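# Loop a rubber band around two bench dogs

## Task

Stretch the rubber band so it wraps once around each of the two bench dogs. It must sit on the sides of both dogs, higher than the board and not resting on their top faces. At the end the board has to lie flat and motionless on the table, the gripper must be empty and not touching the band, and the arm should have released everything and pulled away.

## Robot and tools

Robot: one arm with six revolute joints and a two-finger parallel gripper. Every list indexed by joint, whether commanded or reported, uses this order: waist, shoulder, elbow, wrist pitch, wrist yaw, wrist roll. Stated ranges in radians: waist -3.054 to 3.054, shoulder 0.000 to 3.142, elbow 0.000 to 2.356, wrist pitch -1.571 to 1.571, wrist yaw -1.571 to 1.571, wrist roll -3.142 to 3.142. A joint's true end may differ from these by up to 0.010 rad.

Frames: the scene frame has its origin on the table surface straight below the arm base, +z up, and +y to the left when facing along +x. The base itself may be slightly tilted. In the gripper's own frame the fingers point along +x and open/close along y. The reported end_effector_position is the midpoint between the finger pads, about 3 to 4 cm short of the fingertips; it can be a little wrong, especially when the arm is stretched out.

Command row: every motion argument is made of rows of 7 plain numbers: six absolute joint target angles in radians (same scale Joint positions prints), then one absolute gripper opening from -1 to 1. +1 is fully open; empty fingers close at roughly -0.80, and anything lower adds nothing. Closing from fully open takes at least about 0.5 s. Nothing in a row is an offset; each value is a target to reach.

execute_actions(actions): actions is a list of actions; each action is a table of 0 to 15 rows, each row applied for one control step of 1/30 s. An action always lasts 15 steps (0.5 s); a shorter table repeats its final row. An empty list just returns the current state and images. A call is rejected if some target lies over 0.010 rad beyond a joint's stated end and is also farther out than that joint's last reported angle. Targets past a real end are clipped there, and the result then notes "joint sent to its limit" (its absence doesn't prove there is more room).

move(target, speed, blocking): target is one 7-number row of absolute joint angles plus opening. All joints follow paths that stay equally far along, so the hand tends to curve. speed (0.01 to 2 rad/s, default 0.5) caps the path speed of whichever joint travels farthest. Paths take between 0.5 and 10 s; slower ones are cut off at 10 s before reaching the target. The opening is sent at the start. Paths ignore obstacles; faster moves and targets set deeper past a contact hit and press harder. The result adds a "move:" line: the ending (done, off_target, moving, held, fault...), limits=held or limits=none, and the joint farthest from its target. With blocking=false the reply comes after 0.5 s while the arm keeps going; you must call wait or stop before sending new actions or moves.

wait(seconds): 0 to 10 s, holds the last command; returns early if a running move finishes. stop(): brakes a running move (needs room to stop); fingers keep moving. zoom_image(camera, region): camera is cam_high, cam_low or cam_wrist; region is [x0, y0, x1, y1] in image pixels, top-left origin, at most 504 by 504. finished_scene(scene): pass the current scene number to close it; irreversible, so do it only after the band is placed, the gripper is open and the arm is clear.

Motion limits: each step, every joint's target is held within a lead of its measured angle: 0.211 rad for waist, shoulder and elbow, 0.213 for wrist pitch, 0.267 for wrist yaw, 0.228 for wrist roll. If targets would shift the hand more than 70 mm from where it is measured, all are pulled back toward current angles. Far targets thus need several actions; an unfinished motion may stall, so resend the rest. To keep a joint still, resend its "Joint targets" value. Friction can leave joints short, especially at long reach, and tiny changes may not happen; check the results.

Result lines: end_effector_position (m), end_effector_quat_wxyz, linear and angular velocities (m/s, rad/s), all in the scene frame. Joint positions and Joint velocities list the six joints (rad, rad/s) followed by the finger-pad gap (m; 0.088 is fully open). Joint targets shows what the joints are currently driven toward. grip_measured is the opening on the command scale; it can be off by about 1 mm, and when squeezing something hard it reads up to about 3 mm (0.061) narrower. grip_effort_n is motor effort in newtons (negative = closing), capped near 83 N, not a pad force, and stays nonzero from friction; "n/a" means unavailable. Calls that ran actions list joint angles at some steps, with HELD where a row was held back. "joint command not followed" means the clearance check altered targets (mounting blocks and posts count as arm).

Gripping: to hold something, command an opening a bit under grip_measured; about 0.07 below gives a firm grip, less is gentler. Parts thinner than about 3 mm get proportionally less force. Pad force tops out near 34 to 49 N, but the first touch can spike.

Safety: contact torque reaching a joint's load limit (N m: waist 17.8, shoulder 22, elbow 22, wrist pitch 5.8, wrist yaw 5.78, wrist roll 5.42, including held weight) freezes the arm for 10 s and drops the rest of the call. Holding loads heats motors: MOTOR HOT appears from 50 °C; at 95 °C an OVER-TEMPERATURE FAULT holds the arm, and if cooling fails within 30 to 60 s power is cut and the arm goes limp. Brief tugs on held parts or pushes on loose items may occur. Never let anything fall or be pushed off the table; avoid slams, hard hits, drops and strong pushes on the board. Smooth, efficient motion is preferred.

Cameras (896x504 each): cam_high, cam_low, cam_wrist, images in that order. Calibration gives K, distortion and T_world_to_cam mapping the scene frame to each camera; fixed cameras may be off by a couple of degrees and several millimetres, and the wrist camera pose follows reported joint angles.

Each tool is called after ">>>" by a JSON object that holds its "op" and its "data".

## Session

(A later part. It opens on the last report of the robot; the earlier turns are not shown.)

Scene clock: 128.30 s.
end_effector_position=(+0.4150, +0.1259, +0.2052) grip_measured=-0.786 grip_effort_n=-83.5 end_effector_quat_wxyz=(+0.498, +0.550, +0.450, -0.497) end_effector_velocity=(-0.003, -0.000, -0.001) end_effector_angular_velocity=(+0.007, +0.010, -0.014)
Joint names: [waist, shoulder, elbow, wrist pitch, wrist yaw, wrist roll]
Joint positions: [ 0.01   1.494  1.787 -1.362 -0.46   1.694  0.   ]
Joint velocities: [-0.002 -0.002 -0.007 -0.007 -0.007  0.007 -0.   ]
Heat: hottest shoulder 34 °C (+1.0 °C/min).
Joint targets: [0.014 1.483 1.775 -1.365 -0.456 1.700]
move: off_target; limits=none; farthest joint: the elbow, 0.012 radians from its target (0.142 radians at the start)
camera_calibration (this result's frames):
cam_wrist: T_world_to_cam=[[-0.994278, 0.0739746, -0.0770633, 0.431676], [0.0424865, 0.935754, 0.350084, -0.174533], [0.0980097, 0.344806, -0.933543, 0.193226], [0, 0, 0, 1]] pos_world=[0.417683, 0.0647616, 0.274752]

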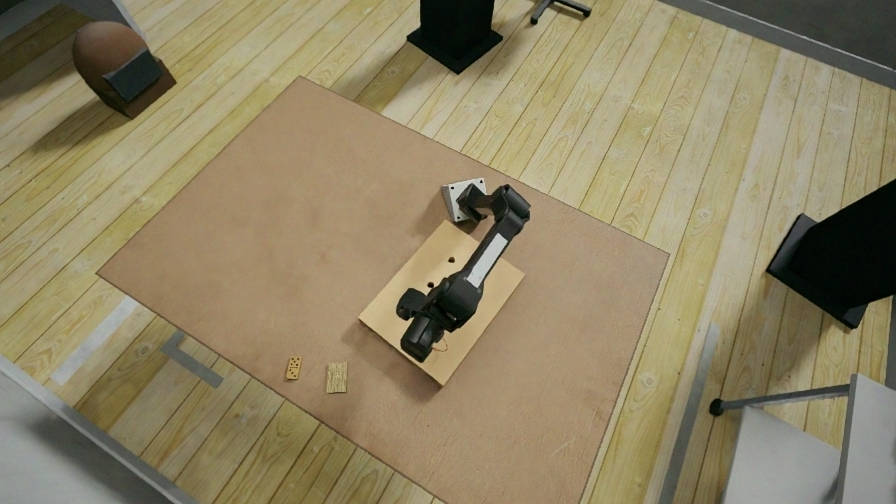

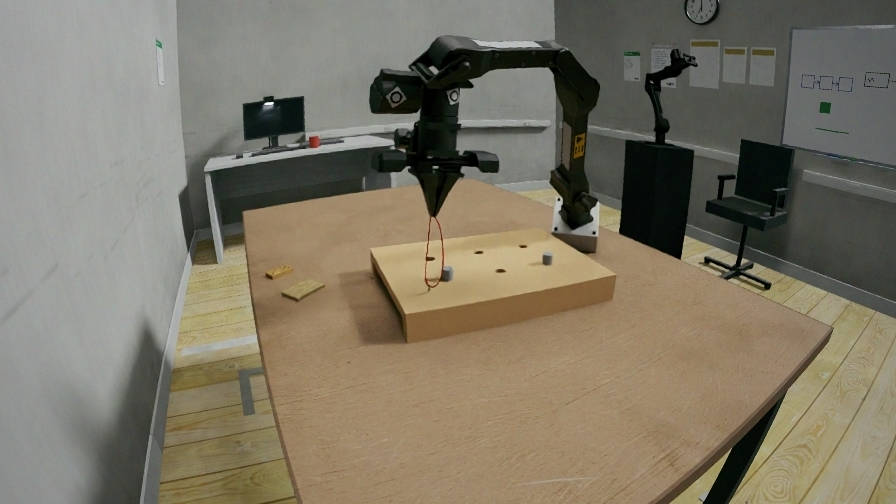

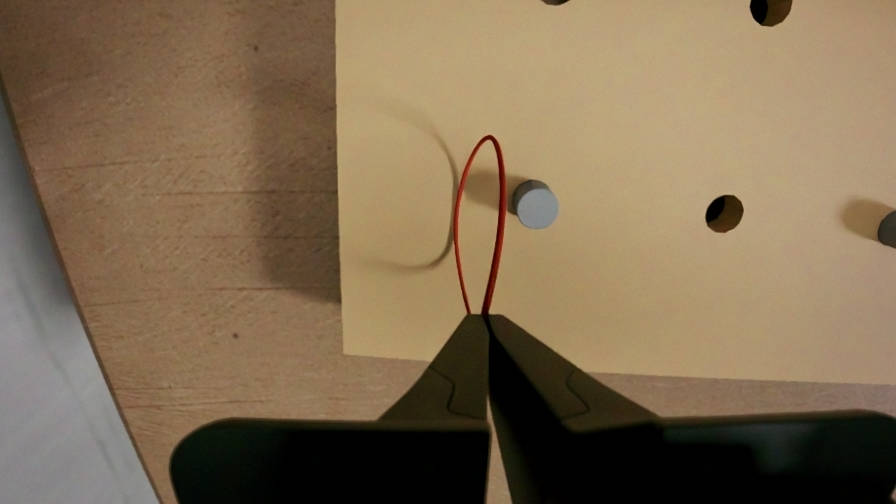

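>>> {"op": "move", "data": {"target": [0.142,1.227,1.279,-1.178,-0.404,1.80,-1], "speed": 0.25}}

Scene clock: 136.03 s.
end_effector_position=(+0.3295, +0.1303, +0.1504) grip_measured=-0.786 grip_effort_n=-83.5 end_effector_quat_wxyz=(+0.469, +0.530, +0.469, -0.529) end_effector_velocity=(-0.003, -0.000, -0.001) end_effector_angular_velocity=(+0.005, +0.011, +0.000)
Joint names: [waist, shoulder, elbow, wrist pitch, wrist yaw, wrist roll]
Joint positions: [ 0.138  1.237  1.291 -1.181 -0.407  1.795  0.   ]
Joint velocities: [-0.002 -0.002 -0.007 -0.007 -0.007 -0.007 -0.   ]
Heat: hottest shoulder 35 °C (+2.0 °C/min).
Joint targets: [0.142 1.227 1.279 -1.178 -0.404 1.800]
move: off_target; limits=none; farthest joint: the elbow, 0.012 radians from its target (0.508 radians at the start)
camera_calibration (this result's frames):
cam_wrist: T_world_to_cam=[[-0.995262, 0.0944594, 0.0230353, 0.324708], [0.0966036, 0.933919, 0.344184, -0.172494], [0.0109984, 0.344779, -0.93862, 0.178359], [0, 0, 0, 1]] pos_world=[0.337871, 0.0689294, 0.219301]

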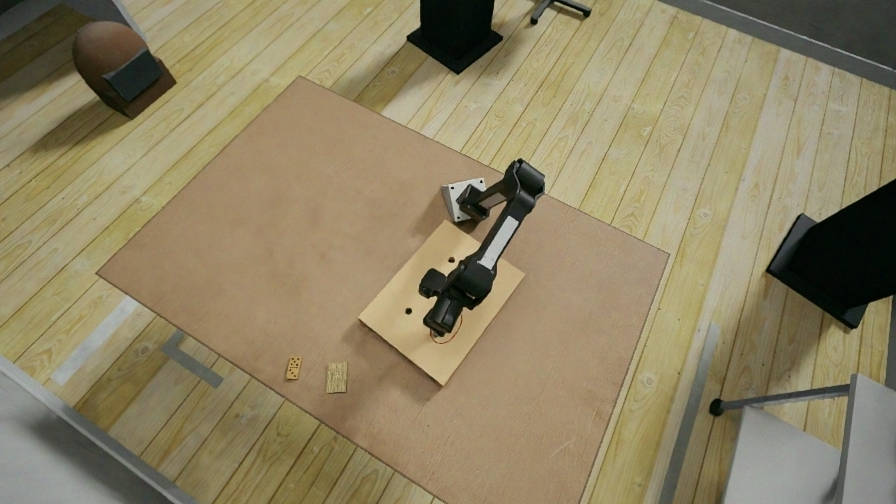

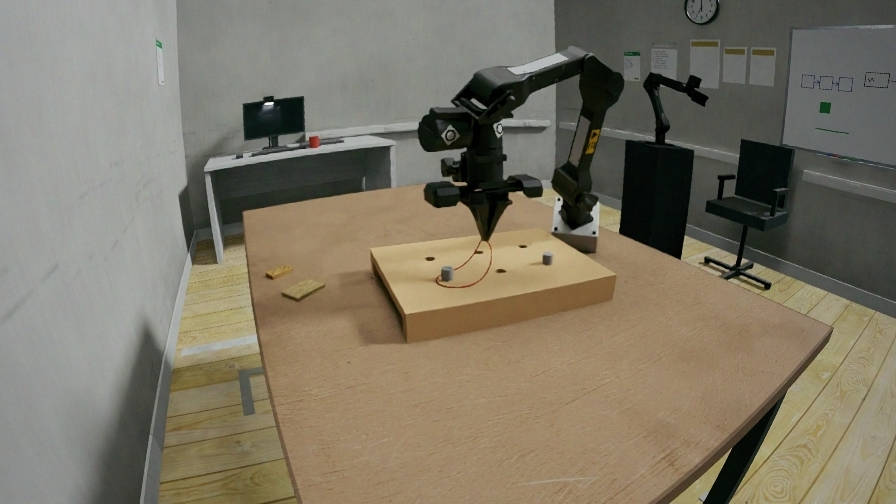

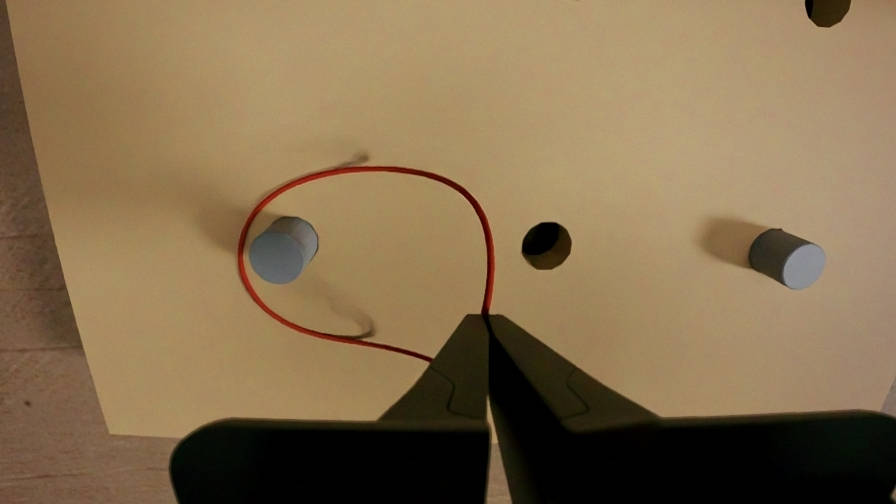

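>>> {"op": "move", "data": {"target": [0.297,1.063,1.031,-1.20,-0.367,1.94,-1], "speed": 0.2}}

Scene clock: 156.03 s.
end_effector_position=(+0.2503, +0.1402, +0.1253) grip_measured=-0.786 grip_effort_n=-83.5 end_effector_quat_wxyz=(+0.422, +0.499, +0.489, -0.578) end_effector_velocity=(-0.001, +0.001, -0.000) end_effector_angular_velocity=(+0.011, -0.004, +0.011)
Joint names: [waist, shoulder, elbow, wrist pitch, wrist yaw, wrist roll]
Joint positions: [ 0.293  1.072  1.043 -1.196 -0.369  1.934  0.   ]
Joint velocities: [ 0.002 -0.007 -0.007  0.007 -0.007 -0.007 -0.   ]
Heat: hottest shoulder 34 °C (+2.0 °C/min).
Joint targets: [0.297 1.063 1.031 -1.200 -0.367 1.940]
move: off_target; limits=none; farthest joint: the elbow, 0.012 radians from its target (0.260 radians at the start)
camera_calibration (this result's frames):
cam_wrist: T_world_to_cam=[[-0.976107, 0.13878, 0.167195, 0.216524], [0.186862, 0.928823, 0.319953, -0.184394], [-0.110891, 0.343551, -0.932564, 0.182155], [0, 0, 0, 1]] pos_world=[0.266007, 0.07864, 0.192667]

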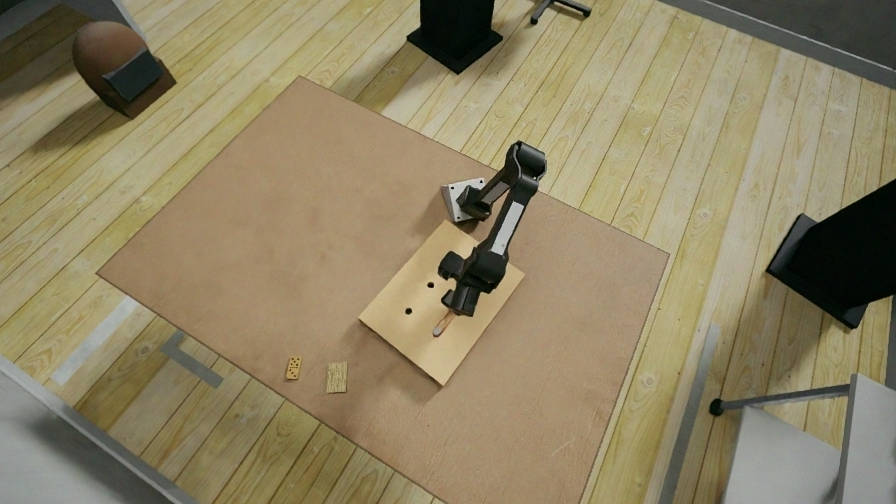

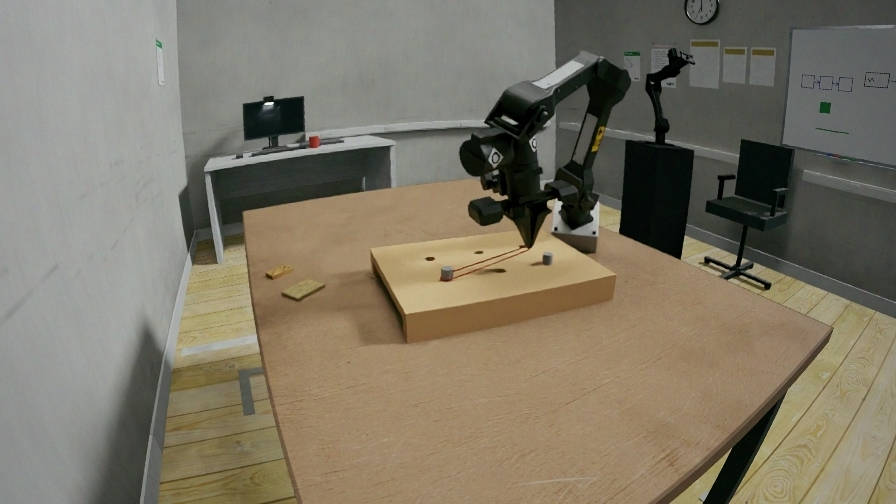

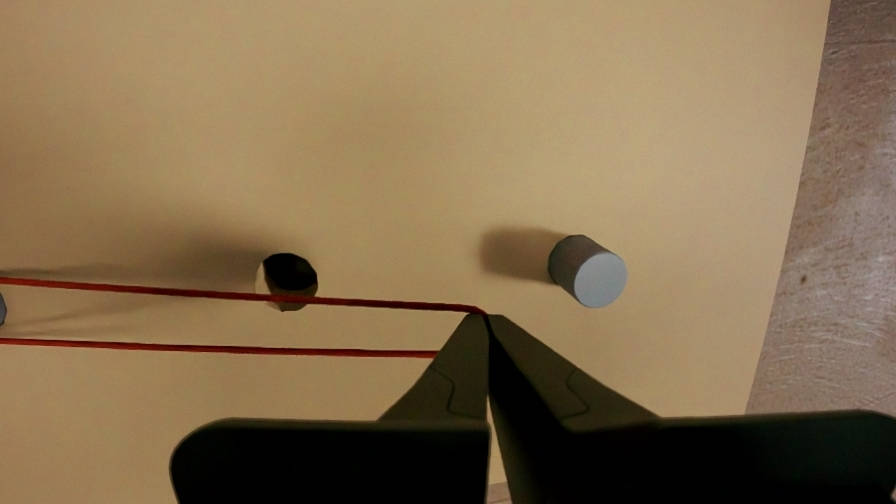

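>>> {"op": "move", "data": {"target": [0.551,0.772,0.842,-1.223,-0.272,2.135,-1], "speed": 0.15}}

Scene clock: 168.07 s.
end_effector_position=(+0.1807, +0.1517, +0.1318) grip_measured=-0.786 grip_effort_n=-83.5 end_effector_quat_wxyz=(+0.439, +0.491, +0.501, -0.561) end_effector_velocity=(-0.005, -0.001, +0.000) end_effector_angular_velocity=(-0.001, +0.023, +0.004)
Joint names: [waist, shoulder, elbow, wrist pitch, wrist yaw, wrist roll]
Joint positions: [ 0.544  0.78   0.858 -1.213 -0.268  2.129  0.   ]
Joint velocities: [ 0.002 -0.002 -0.002 -0.022 -0.007 -0.007 -0.   ]
Heat: hottest shoulder 33 °C (+1.0 °C/min).
Joint targets: [0.551 0.772 0.842 -1.223 -0.272 2.135]
move: off_target; limits=none; farthest joint: the elbow, 0.016 radians from its target (0.201 radians at the start)
camera_calibration (this result's frames):
cam_wrist: T_world_to_cam=[[-0.984246, 0.0849027, 0.155084, 0.157145], [0.132466, 0.935068, 0.328787, -0.176373], [-0.117099, 0.344151, -0.931584, 0.177416], [0, 0, 0, 1]] pos_world=[0.198808, 0.0905212, 0.198896]

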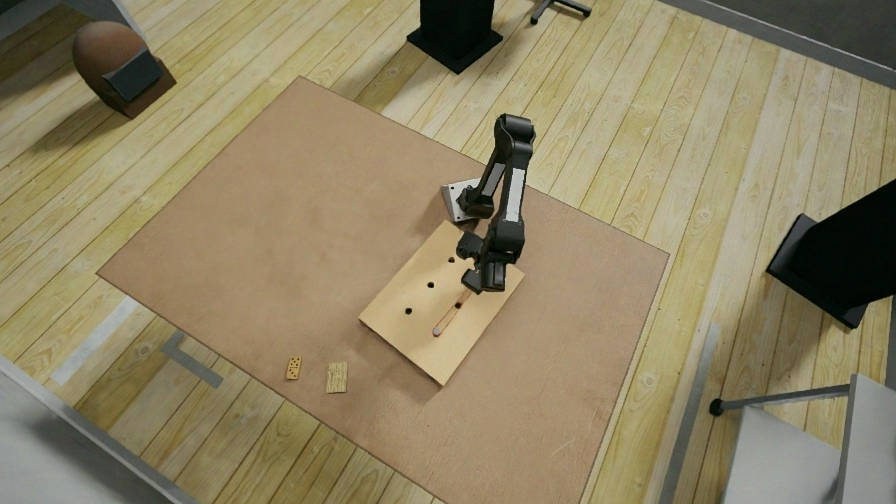

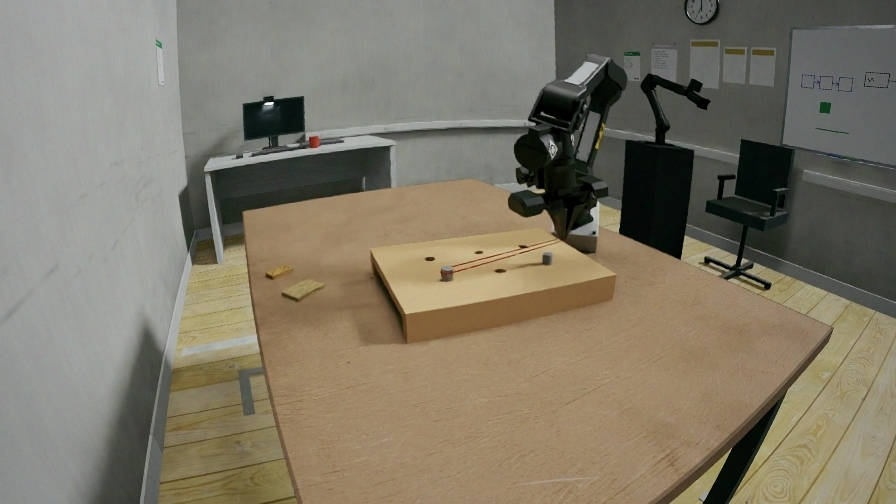

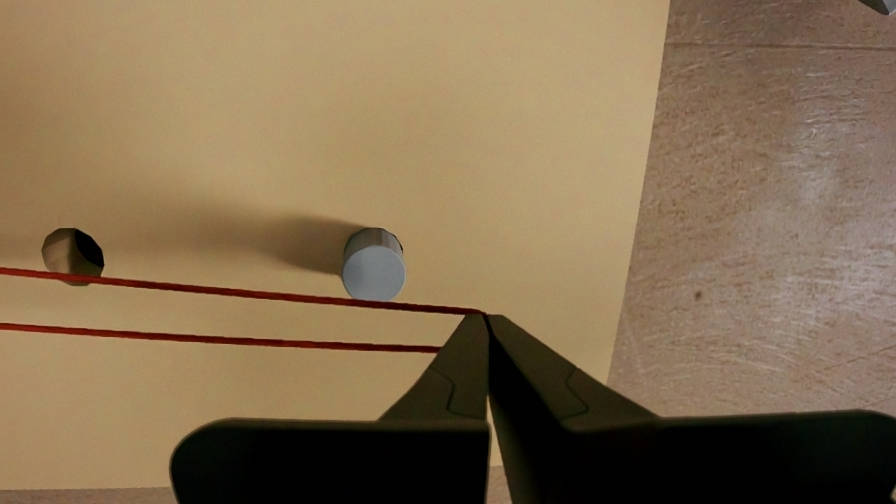

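>>> {"op": "move", "data": {"target": [0.550,0.814,0.760,-1.123,-0.278,2.135,-1], "speed": 0.08}}

>>> {"op": "zoom_image", "data": {"camera": "cam_low", "region": [430, 200, 610, 300]}}

Scene clock: 175.97 s.
end_effector_position=(+0.1795, +0.1456, +0.1087) grip_measured=-0.786 grip_effort_n=-83.5 end_effector_quat_wxyz=(+0.438, +0.488, +0.502, -0.565) end_effector_velocity=(-0.006, -0.003, -0.000) end_effector_angular_velocity=(-0.005, +0.026, -0.001)
Joint names: [waist, shoulder, elbow, wrist pitch, wrist yaw, wrist roll]
Joint positions: [ 0.545  0.802  0.777 -1.119 -0.268  2.129  0.   ]
Joint velocities: [-0.002 -0.002 -0.007 -0.022 -0.007 -0.007  0.   ]
Heat: hottest shoulder 32 °C (-1.0 °C/min).
Joint targets: [0.550 0.814 0.760 -1.123 -0.278 2.135]
move: off_target; limits=none; farthest joint: the elbow, 0.017 radians from its target (0.098 radians at the start)
camera_calibration (this result's frames):
cam_wrist: T_world_to_cam=[[-0.982697, 0.08769, 0.163147, 0.158495], [0.137215, 0.936317, 0.323238, -0.163331], [-0.124412, 0.340031, -0.932148, 0.159868], [0, 0, 0, 1]] pos_world=[0.198053, 0.0846714, 0.175957]

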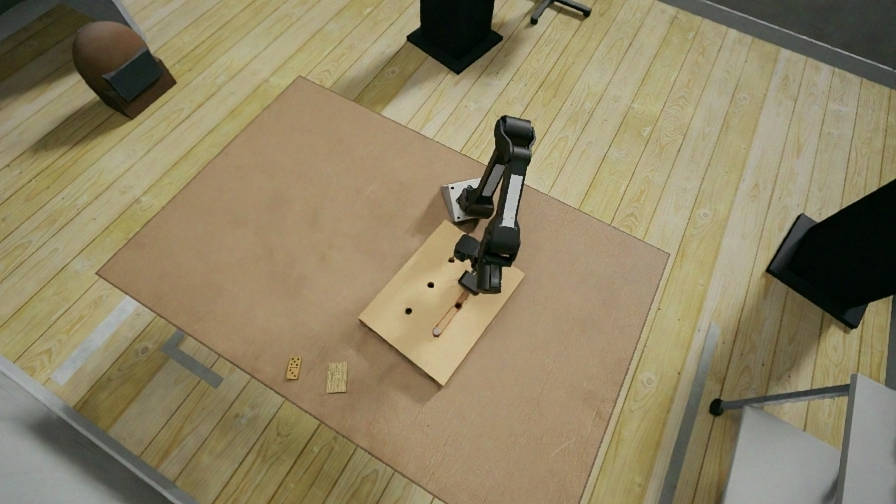

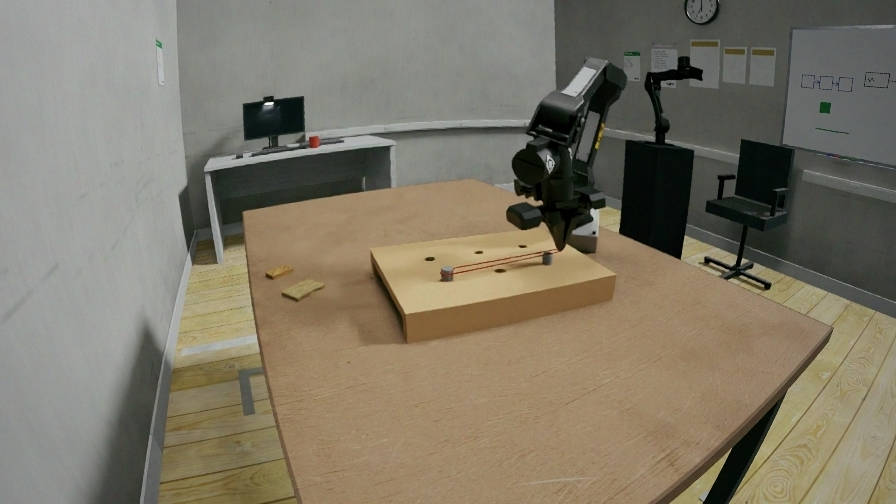

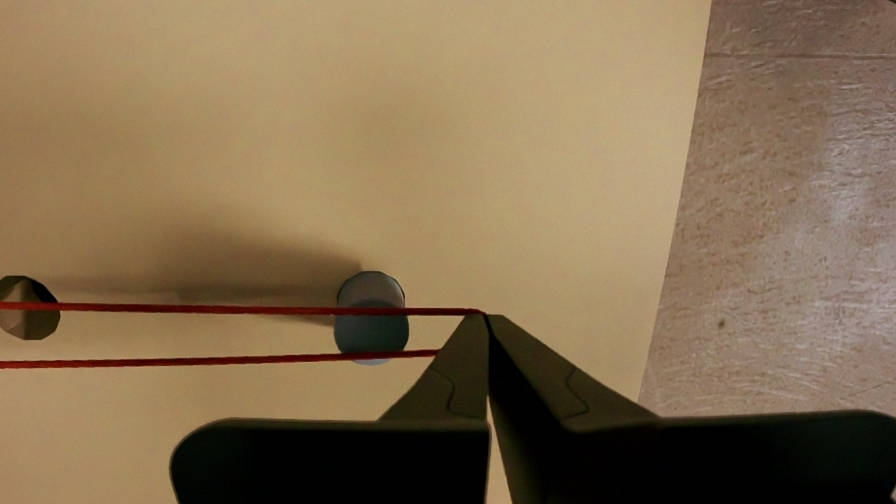

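Region (430, 200, 610, 300) of cam_low's 896x504 image, scaled by 2.800, with more detail than that image has.

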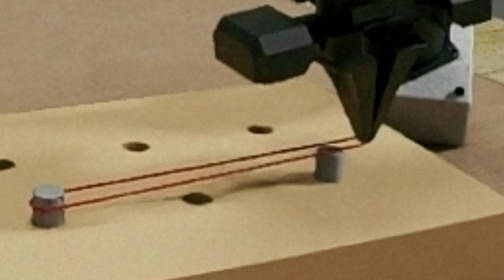

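>>> {"op": "move", "data": {"target": [0.586,0.803,0.775,-1.123,-0.258,2.165,-1], "speed": 0.05}}

Scene clock: 181.27 s.
end_effector_position=(+0.1772, +0.1486, +0.1079) grip_measured=-0.786 grip_effort_n=-83.5 end_effector_quat_wxyz=(+0.437, +0.486, +0.502, -0.566) end_effector_velocity=(-0.005, -0.001, +0.001) end_effector_angular_velocity=(-0.002, +0.023, +0.004)
Joint names: [waist, shoulder, elbow, wrist pitch, wrist yaw, wrist roll]
Joint positions: [ 0.579  0.802  0.776 -1.115 -0.254  2.159  0.   ]
Joint velocities: [ 0.002 -0.002 -0.002 -0.022 -0.007 -0.007 -0.   ]
Heat: hottest shoulder 32 °C (-2.0 °C/min).
Joint targets: [0.586 0.803 0.775 -1.123 -0.258 2.165]
move: done; limits=none; farthest joint: the wrist pitch, 0.008 radians from its target (0.004 radians at the start)
camera_calibration (this result's frames):
cam_wrist: T_world_to_cam=[[-0.982058, 0.0865625, 0.167537, 0.155685], [0.137328, 0.937146, 0.320777, -0.165487], [-0.12924, 0.338029, -0.93222, 0.158992], [0, 0, 0, 1]] pos_world=[0.196165, 0.087865, 0.175217]

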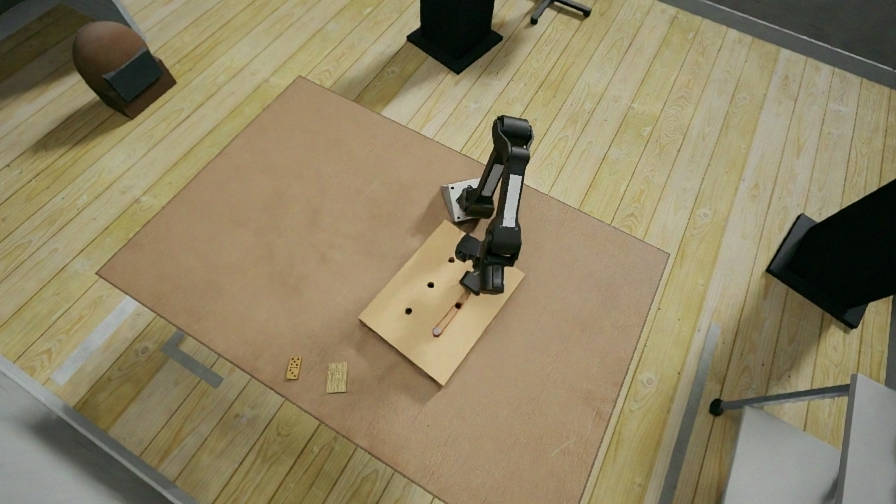

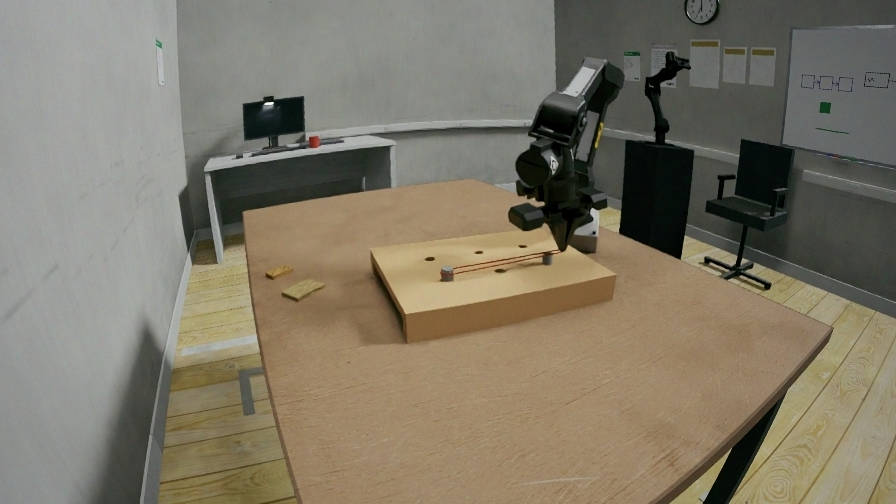

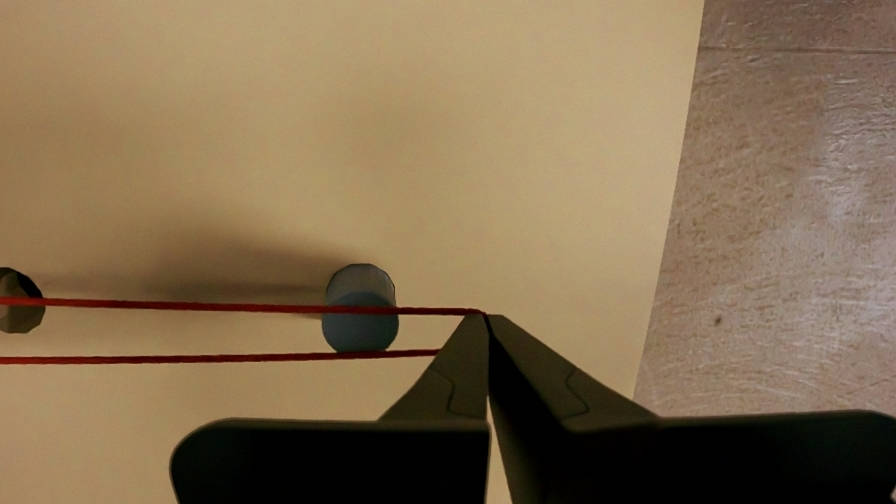

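>>> {"op": "execute_actions", "data": {"actions": [[[0.595,0.803,0.775,-1.123,-0.258,2.17,-1],[0.595,0.803,0.775,-1.123,-0.258,2.17,-1],[0.595,0.803,0.775,-1.123,-0.258,2.17,-1],[0.60,0.803,0.775,-1.123,-0.258,2.175,-1],[0.60,0.803,0.775,-1.123,-0.258,2.175,-1],[0.60,0.803,0.775,-1.123,-0.258,2.175,-1],[0.606,0.803,0.775,-1.123,-0.258,2.18,-1]]]}}

>>> {"op": "move", "data": {"target": [0.622,0.833,0.727,-1.060,-0.251,2.20,-1], "speed": 0.06}}

>>> {"op": "zoom_image", "data": {"camera": "cam_low", "region": [430, 200, 610, 300]}}

Scene clock: 186.57 s.
end_effector_position=(+0.1751, +0.1512, +0.1077) grip_measured=-0.786 grip_effort_n=-83.5 end_effector_quat_wxyz=(+0.435, +0.484, +0.506, -0.566) end_effector_velocity=(-0.005, +0.001, -0.001) end_effector_angular_velocity=(+0.013, +0.022, -0.010)
Joint names: [waist, shoulder, elbow, wrist pitch, wrist yaw, wrist roll]
Joint positions: [ 0.599  0.802  0.776 -1.115 -0.253  2.174  0.   ]
Joint velocities: [ 0.002 -0.002 -0.007 -0.007 -0.022  0.007 -0.   ]
Heat: hottest elbow 32 °C (-2.0 °C/min).
Joint targets: [0.606 0.803 0.775 -1.123 -0.258 2.180]
Step readings (joint positions):
0: [0.579 0.802 0.776 -1.115 -0.254 2.160]
1: [0.580 0.802 0.776 -1.115 -0.253 2.160]
2: [0.583 0.802 0.776 -1.115 -0.253 2.162]
4: [0.586 0.802 0.776 -1.115 -0.253 2.164]
8: [0.593 0.802 0.776 -1.115 -0.253 2.170]
15: Joint positions above
camera_calibration (this result's frames):
cam_wrist: T_world_to_cam=[[-0.980893, 0.0842515, 0.175359, 0.152678], [0.138378, 0.93572, 0.324467, -0.167888], [-0.13675, 0.342533, -0.9295, 0.157966], [0, 0, 0, 1]] pos_world=[0.194595, 0.090124, 0.17453]

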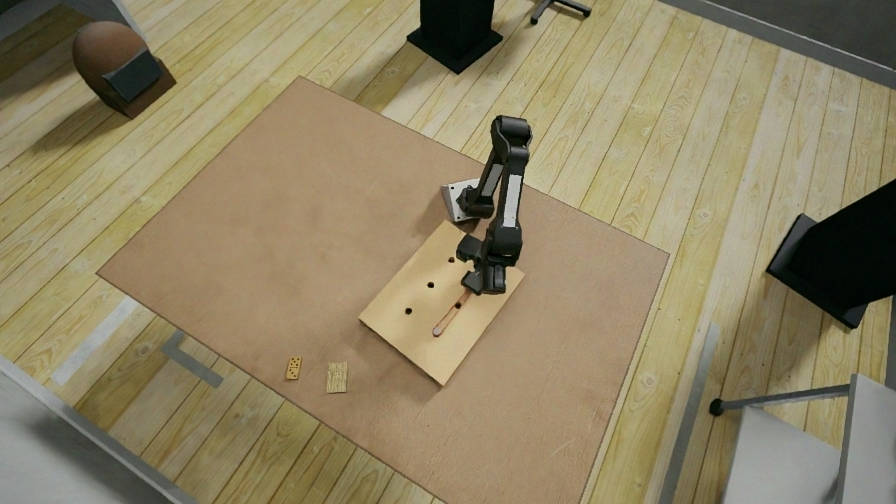

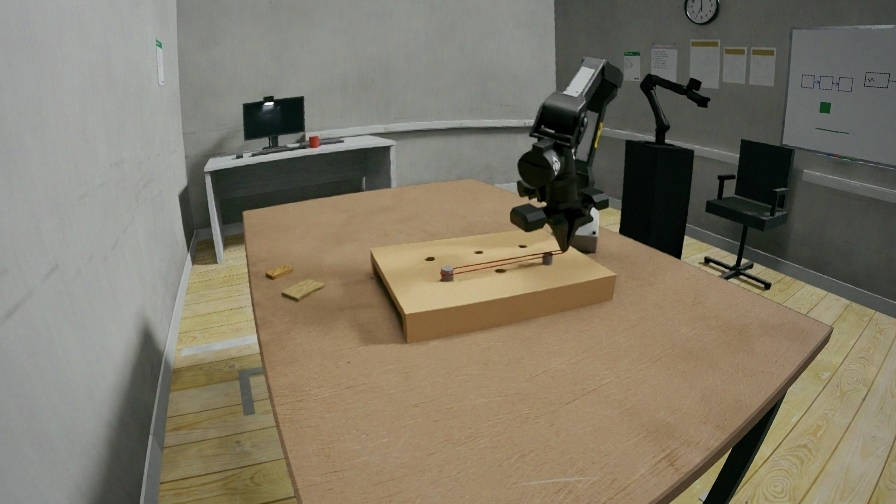

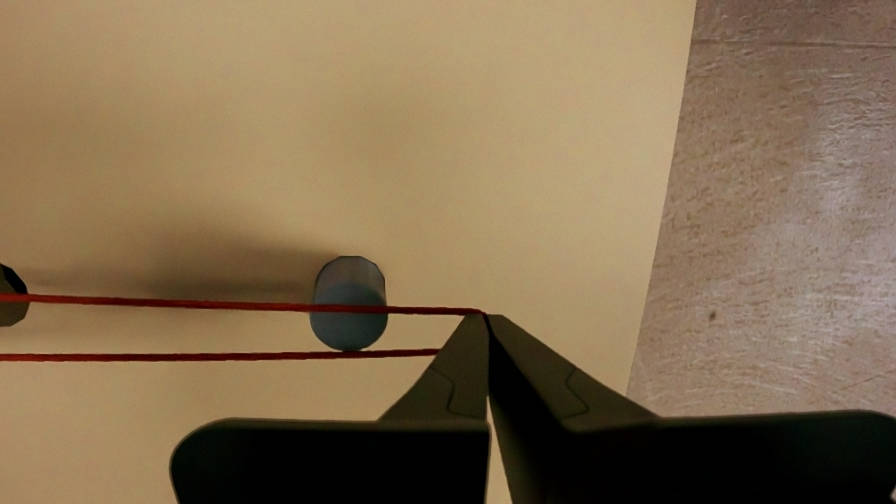

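Scene clock: 187.83 s.
end_effector_position=(+0.1771, +0.1520, +0.0970) grip_measured=-0.786 grip_effort_n=-83.5 end_effector_quat_wxyz=(+0.435, +0.488, +0.504, -0.564) end_effector_velocity=(-0.003, +0.000, +0.000) end_effector_angular_velocity=(+0.003, +0.011, -0.007)
Joint names: [waist, shoulder, elbow, wrist pitch, wrist yaw, wrist roll]
Joint positions: [ 0.614  0.819  0.746 -1.055 -0.245  2.194  0.   ]
Joint velocities: [ 0.002 -0.002 -0.002 -0.007 -0.007  0.007 -0.   ]
Heat: hottest elbow 32 °C (-2.0 °C/min).
Joint targets: [0.622 0.833 0.727 -1.060 -0.251 2.200]
move: off_target; limits=none; farthest joint: the elbow, 0.019 radians from its target (0.049 radians at the start)
camera_calibration (this result's frames):
cam_wrist: T_world_to_cam=[[-0.982026, 0.0871562, 0.167415, 0.156996], [0.138838, 0.934445, 0.327928, -0.165716], [-0.127859, 0.345278, -0.92975, 0.14606], [0, 0, 0, 1]] pos_world=[0.195857, 0.0907382, 0.163859]

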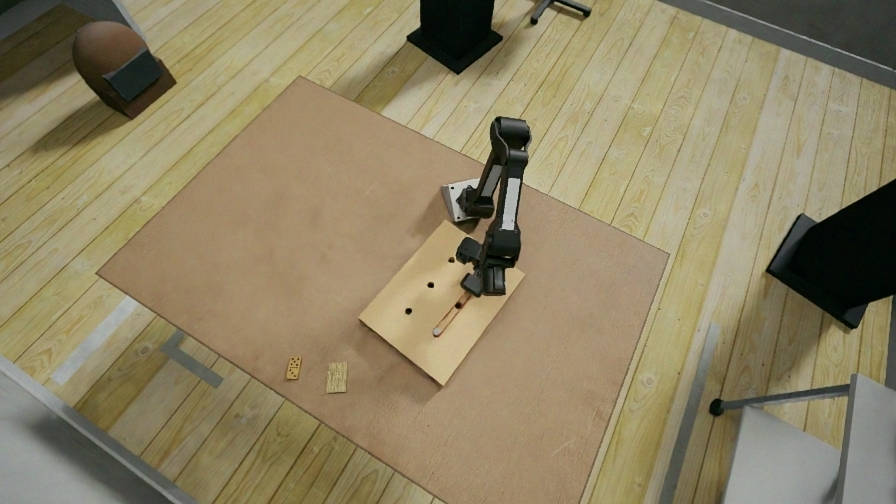

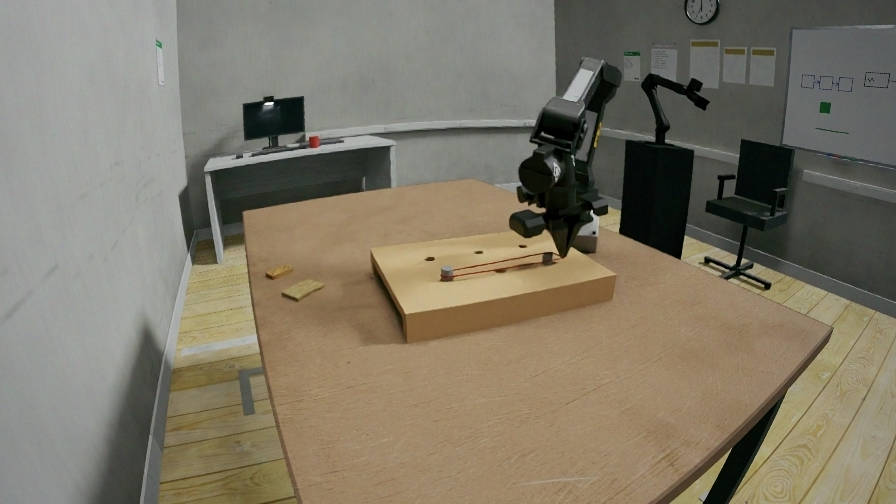

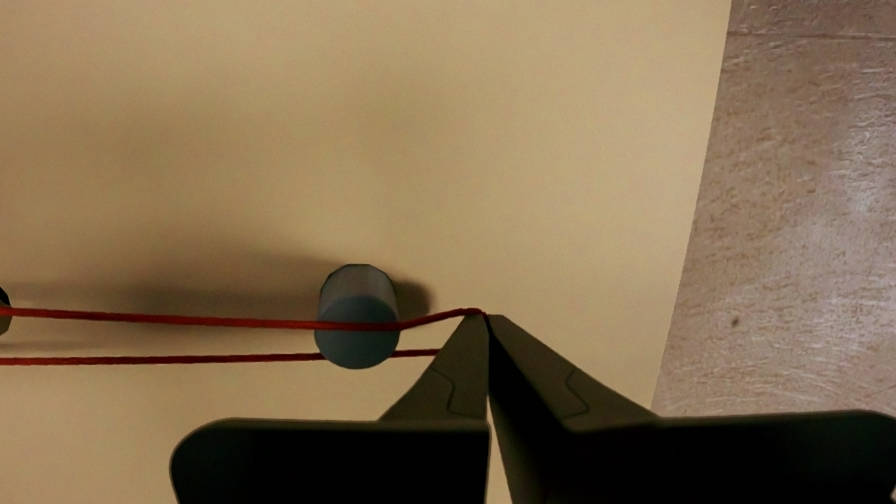

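Region (430, 200, 610, 300) of cam_low's 896x504 image, scaled by 2.800, with more detail than that image has.

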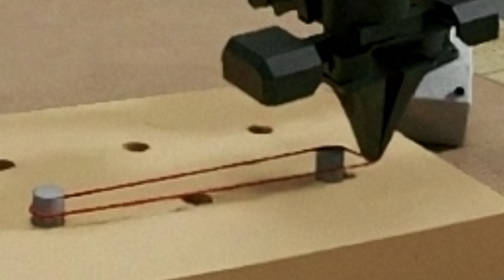

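>>> {"op": "move", "data": {"target": [0.463,0.795,0.690,-1.083,-0.312,2.065,-1], "speed": 0.08}}

>>> {"op": "zoom_image", "data": {"camera": "cam_low", "region": [430, 200, 610, 300]}}

Scene clock: 195.10 s.
end_effector_position=(+0.1784, +0.1324, +0.0959) grip_measured=-0.786 grip_effort_n=-83.5 end_effector_quat_wxyz=(+0.432, +0.495, +0.498, -0.566) end_effector_velocity=(-0.004, -0.002, +0.001) end_effector_angular_velocity=(-0.003, +0.019, -0.005)
Joint names: [waist, shoulder, elbow, wrist pitch, wrist yaw, wrist roll]
Joint positions: [ 0.464  0.8    0.71  -1.07  -0.307  2.071  0.   ]
Joint velocities: [-0.007 -0.002 -0.002 -0.022 -0.007 -0.007 -0.   ]
Heat: hottest elbow 32 °C (-3.0 °C/min).
Joint targets: [0.463 0.795 0.690 -1.083 -0.312 2.065]
move: off_target; limits=none; farthest joint: the elbow, 0.020 radians from its target (0.056 radians at the start)
camera_calibration (this result's frames):
cam_wrist: T_world_to_cam=[[-0.981449, 0.104661, 0.160636, 0.158356], [0.15321, 0.931837, 0.328947, -0.149537], [-0.115259, 0.347455, -0.930586, 0.149531], [0, 0, 0, 1]] pos_world=[0.195563, 0.0708148, 0.162903]

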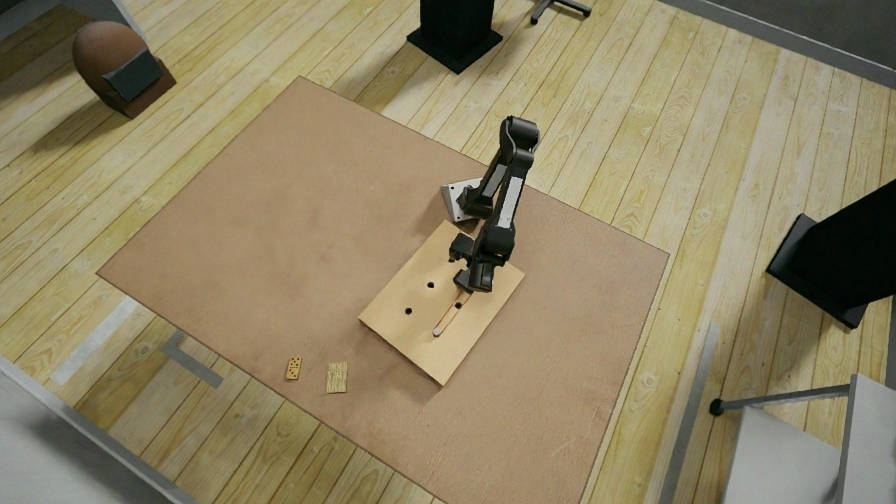

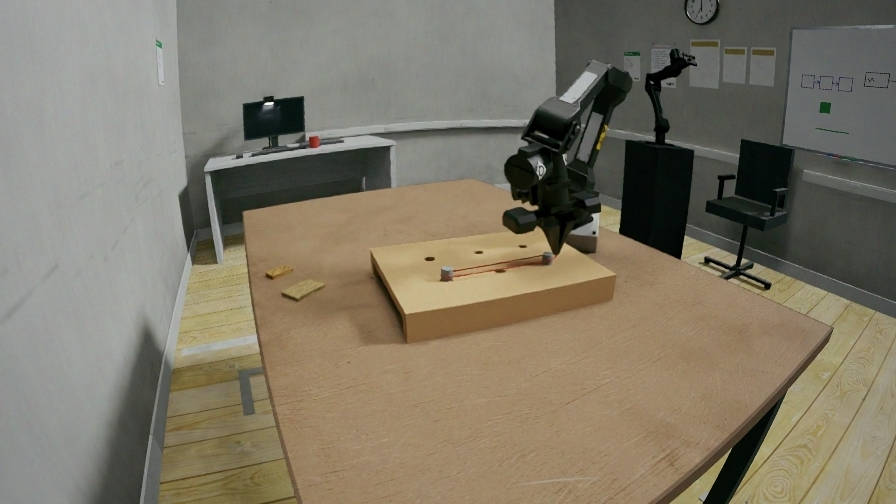

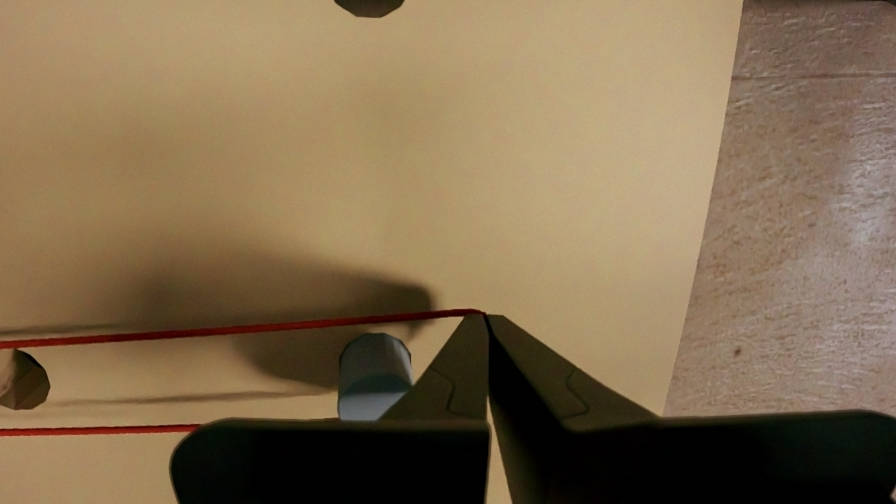

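Region (430, 200, 610, 300) of cam_low's 896x504 image, scaled by 2.800, with more detail than that image has.

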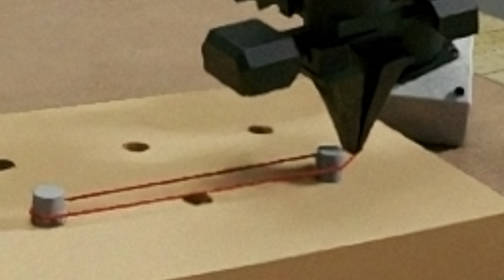

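>>> {"op": "move", "data": {"target": [0.626,0.690,0.624,-0.948,-0.172,2.235,-1], "speed": 0.1}}

>>> {"op": "zoom_image", "data": {"camera": "cam_low", "region": [430, 200, 610, 300]}}

Scene clock: 205.57 s.
end_effector_position=(+0.1804, +0.1412, +0.0912) grip_measured=-0.786 grip_effort_n=-83.5 end_effector_quat_wxyz=(+0.469, +0.528, +0.471, -0.528) end_effector_velocity=(-0.002, -0.003, -0.001) end_effector_angular_velocity=(-0.011, +0.001, +0.004)
Joint names: [waist, shoulder, elbow, wrist pitch, wrist yaw, wrist roll]
Joint positions: [ 0.621  0.695  0.641 -0.945 -0.17   2.229  0.   ]
Joint velocities: [-0.002 -0.007 -0.007 -0.007  0.007 -0.007 -0.   ]
Heat: hottest elbow 31 °C (-4.0 °C/min).
Joint targets: [0.626 0.690 0.624 -0.948 -0.172 2.235]
move: off_target; limits=none; farthest joint: the elbow, 0.017 radians from its target (0.086 radians at the start)
camera_calibration (this result's frames):
cam_wrist: T_world_to_cam=[[-0.995604, 0.0902273, 0.0251208, 0.177116], [0.0933445, 0.933938, 0.345031, -0.147437], [0.00766999, 0.345859, -0.938255, 0.121082], [0, 0, 0, 1]] pos_world=[0.189171, 0.0798388, 0.160027]

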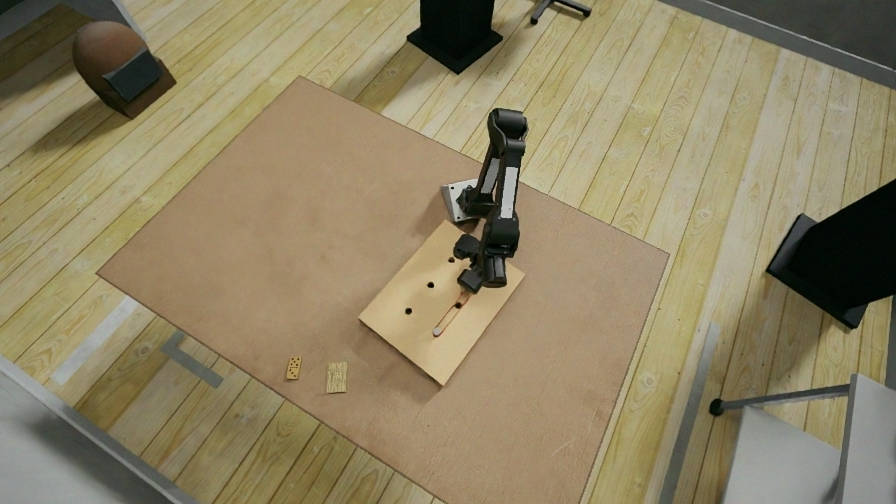

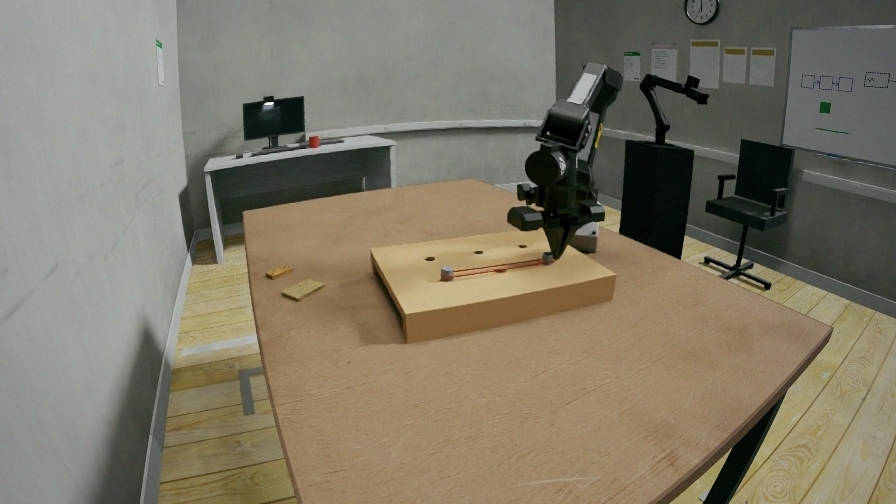

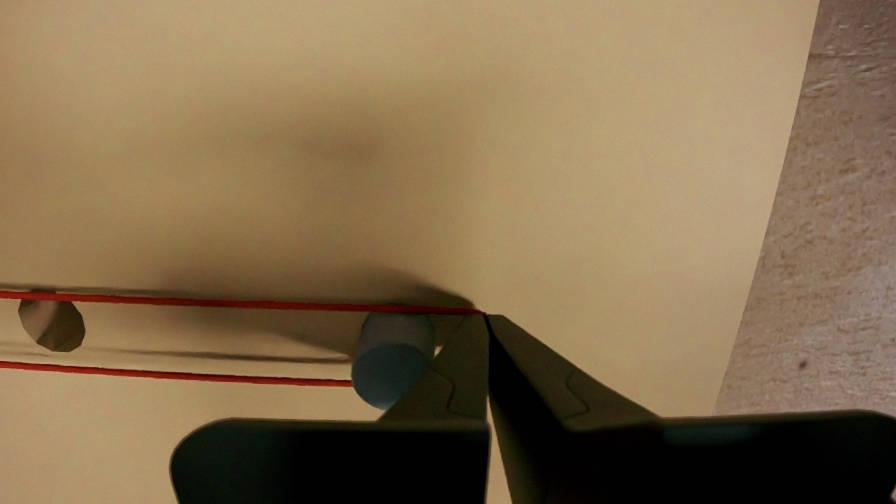

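Region (430, 200, 610, 300) of cam_low's 896x504 image, scaled by 2.800, with more detail than that image has.

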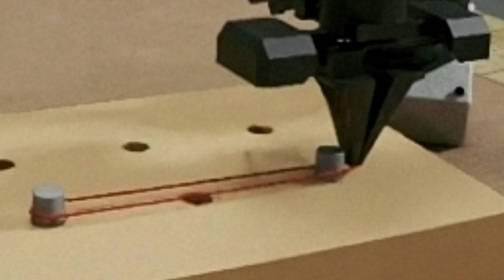

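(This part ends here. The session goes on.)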